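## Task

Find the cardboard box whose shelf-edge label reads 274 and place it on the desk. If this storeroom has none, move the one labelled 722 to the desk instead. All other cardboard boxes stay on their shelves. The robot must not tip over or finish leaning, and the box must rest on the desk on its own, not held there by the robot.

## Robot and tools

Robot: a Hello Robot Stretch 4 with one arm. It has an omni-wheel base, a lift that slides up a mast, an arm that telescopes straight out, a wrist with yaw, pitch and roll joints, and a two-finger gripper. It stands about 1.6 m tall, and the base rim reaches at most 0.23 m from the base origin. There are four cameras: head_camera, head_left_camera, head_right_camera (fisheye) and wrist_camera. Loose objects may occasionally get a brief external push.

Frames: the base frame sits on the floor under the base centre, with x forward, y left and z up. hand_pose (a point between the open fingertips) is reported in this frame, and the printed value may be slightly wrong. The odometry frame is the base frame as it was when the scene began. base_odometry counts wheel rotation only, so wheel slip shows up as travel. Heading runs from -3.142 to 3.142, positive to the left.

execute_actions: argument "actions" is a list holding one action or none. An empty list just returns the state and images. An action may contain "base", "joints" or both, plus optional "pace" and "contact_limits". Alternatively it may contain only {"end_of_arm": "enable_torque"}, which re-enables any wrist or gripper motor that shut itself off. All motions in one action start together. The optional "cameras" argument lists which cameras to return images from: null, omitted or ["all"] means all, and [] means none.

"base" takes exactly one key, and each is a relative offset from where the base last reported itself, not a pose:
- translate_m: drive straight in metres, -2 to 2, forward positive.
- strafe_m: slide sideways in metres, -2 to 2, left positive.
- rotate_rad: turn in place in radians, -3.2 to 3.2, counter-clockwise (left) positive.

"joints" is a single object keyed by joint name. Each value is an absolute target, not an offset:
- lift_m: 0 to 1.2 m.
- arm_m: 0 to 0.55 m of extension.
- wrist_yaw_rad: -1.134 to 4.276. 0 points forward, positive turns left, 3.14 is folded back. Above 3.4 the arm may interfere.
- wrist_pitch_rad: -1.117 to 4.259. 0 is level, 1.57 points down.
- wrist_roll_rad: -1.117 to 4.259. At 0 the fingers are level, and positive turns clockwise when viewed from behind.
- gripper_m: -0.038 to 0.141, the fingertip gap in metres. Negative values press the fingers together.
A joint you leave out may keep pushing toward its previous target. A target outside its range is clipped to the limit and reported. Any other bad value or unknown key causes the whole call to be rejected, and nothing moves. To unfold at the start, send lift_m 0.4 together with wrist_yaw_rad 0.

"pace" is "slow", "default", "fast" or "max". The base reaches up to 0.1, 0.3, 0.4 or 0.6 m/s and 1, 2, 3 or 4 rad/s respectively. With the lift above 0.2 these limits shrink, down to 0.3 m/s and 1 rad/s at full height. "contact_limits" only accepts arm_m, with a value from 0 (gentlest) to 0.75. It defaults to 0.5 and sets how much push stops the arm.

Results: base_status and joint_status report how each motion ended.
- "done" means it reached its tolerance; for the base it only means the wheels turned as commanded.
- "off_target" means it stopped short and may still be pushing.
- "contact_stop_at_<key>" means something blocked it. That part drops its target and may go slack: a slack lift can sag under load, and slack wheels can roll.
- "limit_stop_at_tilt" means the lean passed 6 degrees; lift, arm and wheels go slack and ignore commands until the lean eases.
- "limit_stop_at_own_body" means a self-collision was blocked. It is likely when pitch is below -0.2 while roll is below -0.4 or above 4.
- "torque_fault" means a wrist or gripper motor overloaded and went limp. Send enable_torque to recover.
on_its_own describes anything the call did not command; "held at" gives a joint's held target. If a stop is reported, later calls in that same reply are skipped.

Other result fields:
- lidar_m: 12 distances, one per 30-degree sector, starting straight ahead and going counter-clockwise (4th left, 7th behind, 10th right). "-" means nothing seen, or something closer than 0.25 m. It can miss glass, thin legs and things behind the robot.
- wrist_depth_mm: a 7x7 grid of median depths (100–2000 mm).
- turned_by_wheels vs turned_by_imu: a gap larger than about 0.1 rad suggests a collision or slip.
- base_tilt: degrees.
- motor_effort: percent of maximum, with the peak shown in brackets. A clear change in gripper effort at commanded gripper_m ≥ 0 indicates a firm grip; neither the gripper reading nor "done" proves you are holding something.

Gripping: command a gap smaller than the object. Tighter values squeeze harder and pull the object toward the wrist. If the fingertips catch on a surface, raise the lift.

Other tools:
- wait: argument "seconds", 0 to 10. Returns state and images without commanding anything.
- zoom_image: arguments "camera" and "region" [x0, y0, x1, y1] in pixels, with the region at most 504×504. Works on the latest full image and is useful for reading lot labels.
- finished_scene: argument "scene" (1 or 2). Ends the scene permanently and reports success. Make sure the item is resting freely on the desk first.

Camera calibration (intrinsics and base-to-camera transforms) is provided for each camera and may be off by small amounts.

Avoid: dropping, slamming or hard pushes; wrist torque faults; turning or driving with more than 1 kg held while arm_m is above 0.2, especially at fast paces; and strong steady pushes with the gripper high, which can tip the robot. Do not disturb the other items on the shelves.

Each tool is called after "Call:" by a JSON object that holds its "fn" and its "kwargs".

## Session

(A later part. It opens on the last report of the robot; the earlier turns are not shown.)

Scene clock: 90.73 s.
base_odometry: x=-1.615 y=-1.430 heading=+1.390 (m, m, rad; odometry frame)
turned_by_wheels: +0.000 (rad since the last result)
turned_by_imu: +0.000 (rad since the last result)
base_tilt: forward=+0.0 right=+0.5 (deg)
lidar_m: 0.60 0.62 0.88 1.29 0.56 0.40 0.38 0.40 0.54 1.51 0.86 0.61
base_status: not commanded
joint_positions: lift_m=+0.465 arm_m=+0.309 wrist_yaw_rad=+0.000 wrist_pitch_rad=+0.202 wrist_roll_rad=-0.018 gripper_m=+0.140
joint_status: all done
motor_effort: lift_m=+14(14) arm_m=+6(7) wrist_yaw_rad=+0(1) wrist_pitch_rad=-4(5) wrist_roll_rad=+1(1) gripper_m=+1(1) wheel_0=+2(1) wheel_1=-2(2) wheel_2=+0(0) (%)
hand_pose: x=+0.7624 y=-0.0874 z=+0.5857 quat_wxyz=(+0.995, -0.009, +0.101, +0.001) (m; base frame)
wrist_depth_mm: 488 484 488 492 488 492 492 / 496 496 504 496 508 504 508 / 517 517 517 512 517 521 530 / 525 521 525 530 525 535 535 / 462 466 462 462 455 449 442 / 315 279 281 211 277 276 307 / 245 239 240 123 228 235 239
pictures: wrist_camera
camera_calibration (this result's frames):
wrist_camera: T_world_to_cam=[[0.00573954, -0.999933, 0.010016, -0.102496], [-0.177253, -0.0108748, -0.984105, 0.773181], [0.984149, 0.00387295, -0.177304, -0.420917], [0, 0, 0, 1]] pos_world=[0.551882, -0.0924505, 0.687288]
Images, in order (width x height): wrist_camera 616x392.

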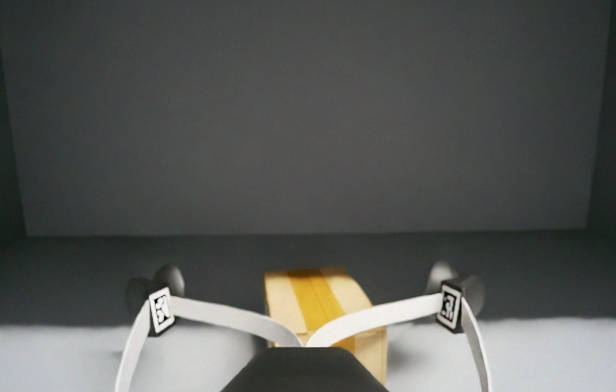

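Call:
{"fn": "execute_actions", "kwargs": {"actions": [{"joints":{"lift_m":0.452}}], "cameras": []}}

Call:
{"fn": "execute_actions", "kwargs": {"actions": [{"joints":{"gripper_m":0.015}}], "cameras": []}}

Call:
{"fn": "execute_actions", "kwargs": {"actions": [{"joints":{"lift_m":0.5}}], "cameras": []}}

Call:
{"fn": "execute_actions", "kwargs": {"actions": [{"joints":{"arm_m":0}}], "cameras": ["wrist_camera"]}}

Call:
{"fn": "execute_actions", "kwargs": {"actions": [{"base":{"rotate_rad":-1.57}}], "cameras": ["head_camera"]}}

Scene clock: 93.30 s.
base_odometry: x=-1.615 y=-1.430 heading=+1.390 (m, m, rad; odometry frame)
turned_by_wheels: +0.000 (rad since the last result)
turned_by_imu: +0.000 (rad since the last result)
base_tilt: forward=+0.0 right=+0.5 (deg)
lidar_m: 0.60 0.62 0.87 1.29 0.57 0.39 0.38 0.40 0.55 1.51 0.85 0.62
base_status: not commanded
joint_positions: lift_m=+0.452 arm_m=+0.309 wrist_yaw_rad=+0.000 wrist_pitch_rad=+0.202 wrist_roll_rad=-0.018 gripper_m=+0.140
joint_status: all done
motor_effort: lift_m=+14(15) arm_m=+6(6) wrist_yaw_rad=-1(1) wrist_pitch_rad=-5(5) wrist_roll_rad=+1(4) gripper_m=-1(0) wheel_0=+2(2) wheel_1=-2(2) wheel_2=+0(0) (%)
hand_pose: x=+0.7624 y=-0.0874 z=+0.5727 quat_wxyz=(+0.995, -0.009, +0.101, +0.001) (m; base frame)
wrist_depth_mm: 480 484 488 492 492 488 492 / 500 500 500 500 504 504 512 / 508 512 512 517 517 521 530 / 521 525 530 530 530 535 535 / 424 424 421 421 418 410 410 / 289 256 258 185 210 252 282 / 224 220 219 123 207 214 224
pictures: none
No camera images: the call's "cameras" was empty. Leave "cameras" out to get every camera's image.

Scene clock: 95.53 s.
base_odometry: x=-1.615 y=-1.430 heading=+1.390 (m, m, rad; odometry frame)
turned_by_wheels: +0.000 (rad since the last result)
turned_by_imu: +0.000 (rad since the last result)
base_tilt: forward=+0.0 right=+0.4 (deg)
lidar_m: 0.59 0.62 0.87 1.28 0.57 0.40 0.38 0.39 0.55 1.49 0.87 0.63
base_status: not commanded
joint_positions: lift_m=+0.452 arm_m=+0.309 wrist_yaw_rad=+0.000 wrist_pitch_rad=+0.203 wrist_roll_rad=-0.018 gripper_m=+0.015
joint_status: all done
motor_effort: lift_m=+14(14) arm_m=+6(6) wrist_yaw_rad=+0(0) wrist_pitch_rad=-7(8) wrist_roll_rad=+2(2) gripper_m=-21(21) wheel_0=+2(2) wheel_1=-2(2) wheel_2=+0(0) (%)
hand_pose: x=+0.7624 y=-0.0874 z=+0.5725 quat_wxyz=(+0.995, -0.009, +0.101, +0.001) (m; base frame)
wrist_depth_mm: 484 488 484 488 488 492 492 / 496 500 504 504 504 508 512 / 504 508 512 512 517 517 521 / 525 521 525 525 535 535 535 / 421 421 421 418 413 410 404 / 289 289 184 179 184 283 281 / 223 198 219 141 217 204 224
pictures: none
No camera images: the call's "cameras" was empty. Leave "cameras" out to get every camera's image.

Scene clock: 96.63 s.
base_odometry: x=-1.615 y=-1.430 heading=+1.390 (m, m, rad; odometry frame)
turned_by_wheels: +0.000 (rad since the last result)
turned_by_imu: +0.000 (rad since the last result)
base_tilt: forward=+0.0 right=+0.5 (deg)
lidar_m: 0.59 0.63 0.87 1.29 0.56 0.40 0.38 0.41 0.56 1.50 0.88 0.62
base_status: not commanded
joint_positions: lift_m=+0.500 arm_m=+0.309 wrist_yaw_rad=+0.000 wrist_pitch_rad=+0.203 wrist_roll_rad=-0.018 gripper_m=+0.015
joint_status: all done
motor_effort: lift_m=+24(24) arm_m=+6(6) wrist_yaw_rad=+1(1) wrist_pitch_rad=-9(7) wrist_roll_rad=+1(3) gripper_m=-20(21) wheel_0=+2(2) wheel_1=-2(2) wheel_2=+0(0) (%)
hand_pose: x=+0.7624 y=-0.0874 z=+0.6196 quat_wxyz=(+0.995, -0.009, +0.101, +0.001) (m; base frame)
wrist_depth_mm: 484 484 484 484 488 488 496 / 496 500 496 500 504 500 504 / 504 512 517 512 517 517 517 / 521 525 525 530 530 530 535 / 525 539 539 535 539 544 544 / 384 384 184 179 183 377 375 / 298 266 294 140 290 273 291
pictures: none
No camera images: the call's "cameras" was empty. Leave "cameras" out to get every camera's image.

Scene clock: 98.67 s.
base_odometry: x=-1.615 y=-1.430 heading=+1.390 (m, m, rad; odometry frame)
turned_by_wheels: +0.000 (rad since the last result)
turned_by_imu: +0.000 (rad since the last result)
base_tilt: forward=-0.1 right=+0.5 (deg)
lidar_m: 0.60 0.62 0.87 1.28 0.55 0.39 0.39 0.40 0.56 1.51 0.89 0.63
base_status: not commanded
joint_positions: lift_m=+0.500 arm_m=+0.001 wrist_yaw_rad=+0.000 wrist_pitch_rad=+0.203 wrist_roll_rad=-0.018 gripper_m=+0.015
joint_status: all done
motor_effort: lift_m=+24(24) arm_m=-6(5) wrist_yaw_rad=+0(0) wrist_pitch_rad=-9(9) wrist_roll_rad=+3(1) gripper_m=-22(21) wheel_0=+2(2) wheel_1=-2(2) wheel_2=+0(0) (%)
hand_pose: x=+0.4546 y=-0.0875 z=+0.6195 quat_wxyz=(+0.995, -0.009, +0.102, +0.001) (m; base frame)
wrist_depth_mm: 585 768 778 778 778 768 597 / 591 798 798 809 798 788 597 / 585 809 820 831 820 820 603 / 591 809 842 842 842 820 603 / 539 569 564 574 554 549 549 / 415 418 184 179 184 407 410 / 580 707 931 141 917 750 603
pictures: wrist_camera
camera_calibration (this result's frames):
wrist_camera: T_world_to_cam=[[0.00555256, -0.999934, 0.0100083, -0.101034], [-0.178604, -0.0108392, -0.983861, 0.752336], [0.983905, 0.00367542, -0.178653, -0.111032], [0, 0, 0, 1]] pos_world=[0.244176, -0.092465, 0.721369]
Images, in order (width x height): wrist_camera 616x392.

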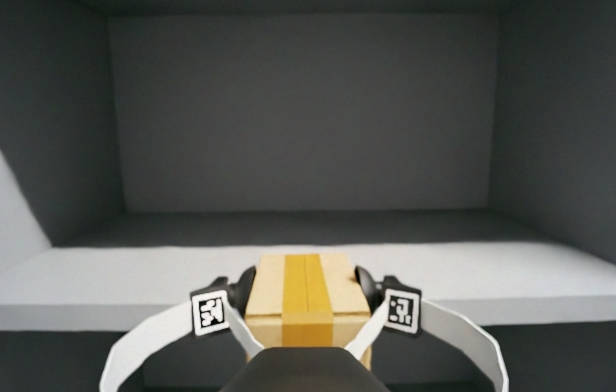

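Scene clock: 100.73 s.
base_odometry: x=-1.615 y=-1.430 heading=-0.179 (m, m, rad; odometry frame)
turned_by_wheels: -1.569 (rad since the last result)
turned_by_imu: -1.575 (rad since the last result)
base_tilt: forward=+0.0 right=+0.4 (deg)
lidar_m: 1.52 0.87 0.62 0.60 0.65 0.87 1.29 0.56 0.40 0.38 0.39 0.55
base_status: done
joint_positions: lift_m=+0.500 arm_m=+0.001 wrist_yaw_rad=+0.000 wrist_pitch_rad=+0.203 wrist_roll_rad=-0.018 gripper_m=+0.015
joint_status: not commanded
motor_effort: lift_m=+24(24) arm_m=-6(6) wrist_yaw_rad=+1(1) wrist_pitch_rad=-10(9) wrist_roll_rad=+3(3) gripper_m=-20(19) wheel_0=+4(9) wheel_1=+2(8) wheel_2=+3(7) (%)
hand_pose: x=+0.4546 y=-0.0875 z=+0.6195 quat_wxyz=(+0.995, -0.009, +0.102, +0.001) (m; base frame)
wrist_depth_mm: 1098 - - - 1182 615 430 / 1205 - - - 1229 621 433 / 1182 - - - 1205 615 433 / 1205 - - - 1229 627 439 / 1255 1863 - - 1229 627 439 / 1281 1336 184 179 183 585 439 / 1078 1025 1138 141 1042 549 436
pictures: head_camera
Images, in order (width x height): head_camera 420x560.

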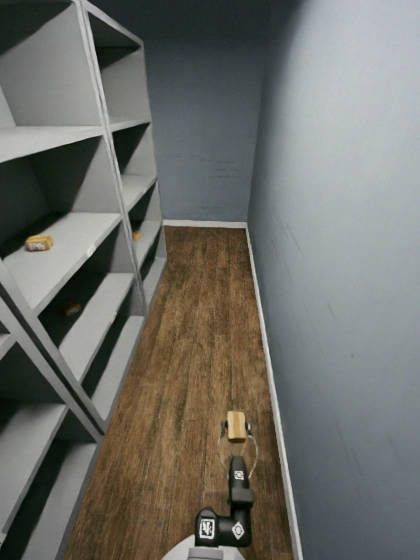

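Call:
{"fn": "execute_actions", "kwargs": {"actions": [{"base":{"translate_m":2.0},"pace":"fast"}], "cameras": []}}

Call:
{"fn": "execute_actions", "kwargs": {"actions": [{"base":{"translate_m":0.95},"joints":{"wrist_yaw_rad":1.5},"pace":"fast"}], "cameras": []}}

Call:
{"fn": "execute_actions", "kwargs": {"actions": [{"base":{"rotate_rad":1.57},"joints":{"wrist_yaw_rad":0}}], "cameras": ["head_camera"]}}

Scene clock: 108.63 s.
base_odometry: x=+0.353 y=-1.786 heading=-0.179 (m, m, rad; odometry frame)
turned_by_wheels: +0.000 (rad since the last result)
turned_by_imu: -0.005 (rad since the last result)
base_tilt: forward=-0.1 right=+0.4 (deg)
lidar_m: 1.43 1.49 0.64 0.59 0.65 0.89 1.57 0.54 0.39 0.37 0.38 0.55
base_status: done
joint_positions: lift_m=+0.500 arm_m=+0.001 wrist_yaw_rad=+0.000 wrist_pitch_rad=+0.203 wrist_roll_rad=-0.018 gripper_m=+0.015
joint_status: not commanded
motor_effort: lift_m=+23(24) arm_m=-6(6) wrist_yaw_rad=-1(0) wrist_pitch_rad=-9(8) wrist_roll_rad=+0(1) gripper_m=-22(19) wheel_0=+1(8) wheel_1=+1(8) wheel_2=+0(12) (%)
hand_pose: x=+0.4546 y=-0.0874 z=+0.6195 quat_wxyz=(+0.995, -0.009, +0.102, +0.001) (m; base frame)
wrist_depth_mm: 1138 1138 1098 1118 1118 591 415 / 1138 1138 1160 1182 1160 597 418 / 1182 1182 1182 1182 1160 597 421 / 1229 1229 1229 1229 1182 603 424 / 1255 1255 1255 1229 1182 603 421 / 1308 1308 184 179 183 559 421 / 1160 1025 1160 141 991 530 424
pictures: none
No camera images: the call's "cameras" was empty. Leave "cameras" out to get every camera's image.

Scene clock: 112.30 s.
base_odometry: x=+1.288 y=-1.955 heading=-0.179 (m, m, rad; odometry frame)
turned_by_wheels: +0.000 (rad since the last result)
turned_by_imu: -0.002 (rad since the last result)
base_tilt: forward=-0.1 right=+0.5 (deg)
lidar_m: 0.47 0.50 0.71 1.88 0.82 0.88 1.56 0.55 0.38 0.36 0.37 0.52
base_status: done
joint_positions: lift_m=+0.500 arm_m=+0.001 wrist_yaw_rad=+1.500 wrist_pitch_rad=+0.203 wrist_roll_rad=-0.018 gripper_m=+0.015
joint_status: all done
motor_effort: lift_m=+23(23) arm_m=-6(6) wrist_yaw_rad=+0(8) wrist_pitch_rad=-9(9) wrist_roll_rad=+2(2) gripper_m=-18(20) wheel_0=+3(8) wheel_1=+3(10) wheel_2=+0(17) (%)
hand_pose: x=+0.2792 y=+0.2756 z=+0.6196 quat_wxyz=(+0.727, -0.076, +0.068, +0.679) (m; base frame)
wrist_depth_mm: - - - - 691 402 298 / - - - - 699 404 303 / - - - - 715 410 304 / - - - - 715 410 306 / - - - 1576 723 415 309 / 1537 1537 184 179 183 392 307 / 1160 1042 1138 141 668 370 309
pictures: none
No camera images: the call's "cameras" was empty. Leave "cameras" out to get every camera's image.

Scene clock: 114.37 s.
base_odometry: x=+1.288 y=-1.955 heading=+1.391 (m, m, rad; odometry frame)
turned_by_wheels: +1.569 (rad since the last result)
turned_by_imu: +1.575 (rad since the last result)
base_tilt: forward=-0.1 right=+0.5 (deg)
lidar_m: 1.83 0.80 0.88 1.55 0.55 0.39 0.36 0.37 0.51 0.48 0.51 0.67
base_status: done
joint_positions: lift_m=+0.500 arm_m=+0.001 wrist_yaw_rad=+0.000 wrist_pitch_rad=+0.203 wrist_roll_rad=-0.018 gripper_m=+0.015
joint_status: all done
motor_effort: lift_m=+23(23) arm_m=-6(6) wrist_yaw_rad=-1(5) wrist_pitch_rad=-8(8) wrist_roll_rad=+1(1) gripper_m=-21(22) wheel_0=-2(9) wheel_1=-2(9) wheel_2=-4(10) (%)
hand_pose: x=+0.4545 y=-0.0873 z=+0.6196 quat_wxyz=(+0.995, -0.009, +0.101, +0.001) (m; base frame)
wrist_depth_mm: - - - - 1537 788 564 / - - - - 1499 809 564 / - - - - 1499 820 569 / - - - - 1576 820 569 / 1863 - - - 1576 809 574 / 891 1499 184 179 184 759 574 / 866 1025 1138 141 1118 707 574
pictures: head_camera
Images, in order (width x height): head_camera 420x560.

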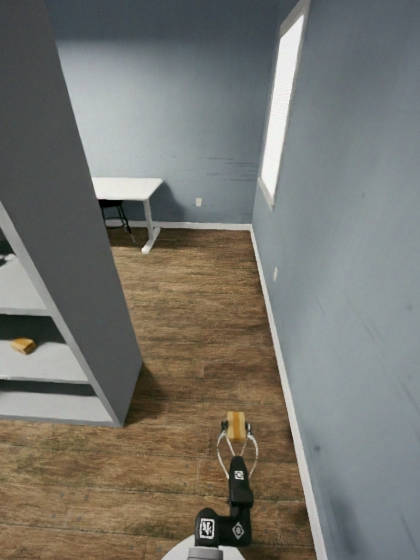

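Call:
{"fn": "execute_actions", "kwargs": {"actions": [{"base":{"translate_m":1.68},"pace":"fast"}], "cameras": []}}

Call:
{"fn": "execute_actions", "kwargs": {"actions": [{"base":{"strafe_m":1.2},"joints":{"lift_m":0.75,"arm_m":0.4},"pace":"fast"}], "cameras": []}}

Call:
{"fn": "execute_actions", "kwargs": {"actions": [{"base":{"translate_m":0.25}}], "cameras": ["head_camera"]}}

Scene clock: 121.20 s.
base_odometry: x=+1.588 y=-0.302 heading=+1.391 (m, m, rad; odometry frame)
turned_by_wheels: +0.000 (rad since the last result)
turned_by_imu: -0.003 (rad since the last result)
base_tilt: forward=+0.0 right=+0.5 (deg)
lidar_m: 1.68 1.21 1.24 2.48 0.87 0.80 1.98 0.67 0.47 0.45 0.47 0.64
base_status: done
joint_positions: lift_m=+0.500 arm_m=+0.001 wrist_yaw_rad=+0.000 wrist_pitch_rad=+0.203 wrist_roll_rad=-0.018 gripper_m=+0.015
joint_status: not commanded
motor_effort: lift_m=+23(23) arm_m=-6(6) wrist_yaw_rad=+1(0) wrist_pitch_rad=-9(8) wrist_roll_rad=+1(2) gripper_m=-20(20) wheel_0=+1(10) wheel_1=+1(8) wheel_2=+1(16) (%)
hand_pose: x=+0.4545 y=-0.0874 z=+0.6196 quat_wxyz=(+0.995, -0.009, +0.101, +0.001) (m; base frame)
wrist_depth_mm: 1308 1366 1397 1366 1336 723 500 / 1397 1397 1397 1397 1397 715 508 / 1397 1464 1430 1430 1430 750 525 / 1464 1464 1464 1499 1537 768 530 / 1464 1464 1499 1499 1464 768 530 / 1499 1537 184 179 183 707 530 / 1138 1042 1138 141 1078 661 535
pictures: none
No camera images: the call's "cameras" was empty. Leave "cameras" out to get every camera's image.

Scene clock: 125.33 s.
base_odometry: x=+0.408 y=-0.088 heading=+1.391 (m, m, rad; odometry frame)
turned_by_wheels: +0.000 (rad since the last result)
turned_by_imu: +0.003 (rad since the last result)
base_tilt: forward=+0.0 right=+0.4 (deg)
lidar_m: 0.87 0.91 1.27 2.52 0.87 0.63 0.59 0.62 0.85 1.66 1.69 0.90
base_status: done
joint_positions: lift_m=+0.750 arm_m=+0.399 wrist_yaw_rad=+0.000 wrist_pitch_rad=+0.203 wrist_roll_rad=-0.018 gripper_m=+0.015
joint_status: all done
motor_effort: lift_m=+24(26) arm_m=+6(8) wrist_yaw_rad=-1(3) wrist_pitch_rad=-7(9) wrist_roll_rad=+2(2) gripper_m=-20(20) wheel_0=+1(13) wheel_1=+0(16) wheel_2=+0(2) (%)
hand_pose: x=+0.8524 y=-0.0874 z=+0.8696 quat_wxyz=(+0.995, -0.009, +0.101, +0.001) (m; base frame)
wrist_depth_mm: 976 976 976 976 991 991 991 / 1008 991 991 1008 1025 1008 1025 / 1025 1025 1042 1042 1042 1060 1042 / 1060 1042 1078 1060 1042 1060 1060 / 759 750 750 741 741 1118 1138 / 517 521 184 179 183 508 1138 / 402 355 394 141 392 368 399
pictures: none
No camera images: the call's "cameras" was empty. Leave "cameras" out to get every camera's image.

Scene clock: 127.60 s.
base_odometry: x=+0.452 y=+0.158 heading=+1.391 (m, m, rad; odometry frame)
turned_by_wheels: +0.000 (rad since the last result)
turned_by_imu: +0.000 (rad since the last result)
base_tilt: forward=-0.2 right=+0.5 (deg)
lidar_m: 0.61 0.66 0.89 2.63 1.24 0.90 0.85 0.88 1.73 1.65 1.67 0.64
base_status: done
joint_positions: lift_m=+0.750 arm_m=+0.399 wrist_yaw_rad=+0.000 wrist_pitch_rad=+0.203 wrist_roll_rad=-0.018 gripper_m=+0.015
joint_status: not commanded
motor_effort: lift_m=+23(23) arm_m=+6(6) wrist_yaw_rad=-2(0) wrist_pitch_rad=-8(8) wrist_roll_rad=+2(2) gripper_m=-21(21) wheel_0=+3(7) wheel_1=+3(7) wheel_2=-2(7) (%)
hand_pose: x=+0.8524 y=-0.0874 z=+0.8696 quat_wxyz=(+0.995, -0.009, +0.101, +0.001) (m; base frame)
wrist_depth_mm: 732 732 741 750 750 750 759 / 750 759 768 759 759 778 768 / 778 778 778 788 788 809 798 / 788 798 809 809 820 820 831 / 759 759 759 750 759 842 854 / 517 517 184 179 183 508 878 / 399 359 394 141 389 364 399
pictures: head_camera
Images, in order (width x height): head_camera 420x560.

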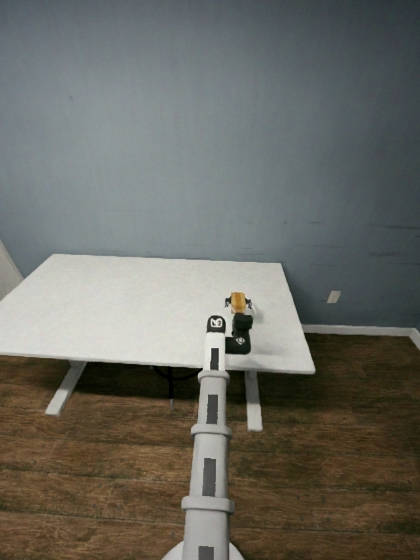

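Call:
{"fn": "execute_actions", "kwargs": {"actions": [{"joints":{"lift_m":0.645}}], "cameras": []}}

Call:
{"fn": "execute_actions", "kwargs": {"actions": [{"joints":{"gripper_m":0.13}}], "cameras": []}}

Call:
{"fn": "execute_actions", "kwargs": {"actions": [{"joints":{"lift_m":0.75,"arm_m":0.2}}], "cameras": ["head_camera"]}}

Call:
{"fn": "finished_scene", "kwargs": {"scene": 2}}

Scene clock: 134.73 s.
base_odometry: x=+0.452 y=+0.158 heading=+1.391 (m, m, rad; odometry frame)
turned_by_wheels: +0.000 (rad since the last result)
turned_by_imu: +0.001 (rad since the last result)
base_tilt: forward=+0.1 right=+0.5 (deg)
lidar_m: 0.62 0.66 0.90 2.63 1.25 0.89 0.85 0.88 1.74 1.65 1.69 0.65
base_status: not commanded
joint_positions: lift_m=+0.645 arm_m=+0.399 wrist_yaw_rad=+0.000 wrist_pitch_rad=+0.203 wrist_roll_rad=-0.018 gripper_m=+0.015
joint_status: all done
motor_effort: lift_m=+14(24) arm_m=+6(6) wrist_yaw_rad=+0(0) wrist_pitch_rad=-7(8) wrist_roll_rad=+1(3) gripper_m=-21(20) wheel_0=+3(3) wheel_1=+4(3) wheel_2=-2(2) (%)
hand_pose: x=+0.8524 y=-0.0874 z=+0.7654 quat_wxyz=(+0.995, -0.009, +0.101, +0.001) (m; base frame)
wrist_depth_mm: 741 741 741 750 750 759 759 / 759 759 768 768 778 778 778 / 768 759 778 788 788 798 809 / 778 798 788 809 820 809 831 / 439 436 439 433 433 424 831 / 300 300 184 179 183 294 293 / 233 208 229 141 226 213 233
pictures: none
No camera images: the call's "cameras" was empty. Leave "cameras" out to get every camera's image.

Scene clock: 136.80 s.
base_odometry: x=+0.452 y=+0.158 heading=+1.391 (m, m, rad; odometry frame)
turned_by_wheels: +0.000 (rad since the last result)
turned_by_imu: +0.000 (rad since the last result)
base_tilt: forward=+0.1 right=+0.5 (deg)
lidar_m: 0.62 0.62 0.89 2.62 1.25 0.90 0.85 0.88 1.71 1.65 1.70 0.64
base_status: not commanded
joint_positions: lift_m=+0.645 arm_m=+0.399 wrist_yaw_rad=+0.000 wrist_pitch_rad=+0.203 wrist_roll_rad=-0.018 gripper_m=+0.130
joint_status: all done
motor_effort: lift_m=+14(14) arm_m=+6(6) wrist_yaw_rad=+0(0) wrist_pitch_rad=-6(8) wrist_roll_rad=+3(0) gripper_m=+1(16) wheel_0=+3(3) wheel_1=+3(3) wheel_2=-2(2) (%)
hand_pose: x=+0.8524 y=-0.0874 z=+0.7655 quat_wxyz=(+0.995, -0.009, +0.101, +0.001) (m; base frame)
wrist_depth_mm: 732 741 741 750 741 750 750 / 759 759 768 759 768 768 778 / 788 778 788 778 788 798 809 / 798 788 788 798 809 820 820 / 442 439 442 439 433 427 842 / 304 268 268 197 265 277 294 / 233 219 229 121 228 216 234
pictures: none
No camera images: the call's "cameras" was empty. Leave "cameras" out to get every camera's image.

Scene clock: 138.50 s.
base_odometry: x=+0.452 y=+0.158 heading=+1.391 (m, m, rad; odometry frame)
turned_by_wheels: +0.000 (rad since the last result)
turned_by_imu: +0.000 (rad since the last result)
base_tilt: forward=+0.0 right=+0.6 (deg)
lidar_m: 0.62 0.63 0.90 2.63 1.24 0.90 0.85 0.88 1.74 1.63 1.68 0.64
base_status: not commanded
joint_positions: lift_m=+0.750 arm_m=+0.201 wrist_yaw_rad=+0.000 wrist_pitch_rad=+0.202 wrist_roll_rad=-0.018 gripper_m=+0.130
joint_status: all done
motor_effort: lift_m=+24(23) arm_m=-6(10) wrist_yaw_rad=+0(0) wrist_pitch_rad=-6(6) wrist_roll_rad=+2(1) gripper_m=+0(0) wheel_0=+3(3) wheel_1=+3(3) wheel_2=-2(2) (%)
hand_pose: x=+0.6546 y=-0.0874 z=+0.8699 quat_wxyz=(+0.995, -0.009, +0.101, +0.001) (m; base frame)
wrist_depth_mm: 917 904 917 946 931 946 946 / 931 931 960 960 976 960 976 / 960 960 976 991 991 1008 991 / 976 991 1025 1008 1008 1042 1025 / 759 759 759 768 750 1042 1060 / 521 462 466 418 455 473 1078 / 404 377 394 121 394 373 402
pictures: head_camera
Images, in order (width x height): head_camera 420x560.

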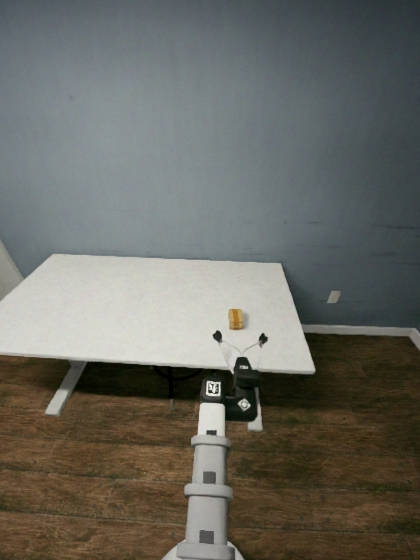

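The scene is finished: the task was done.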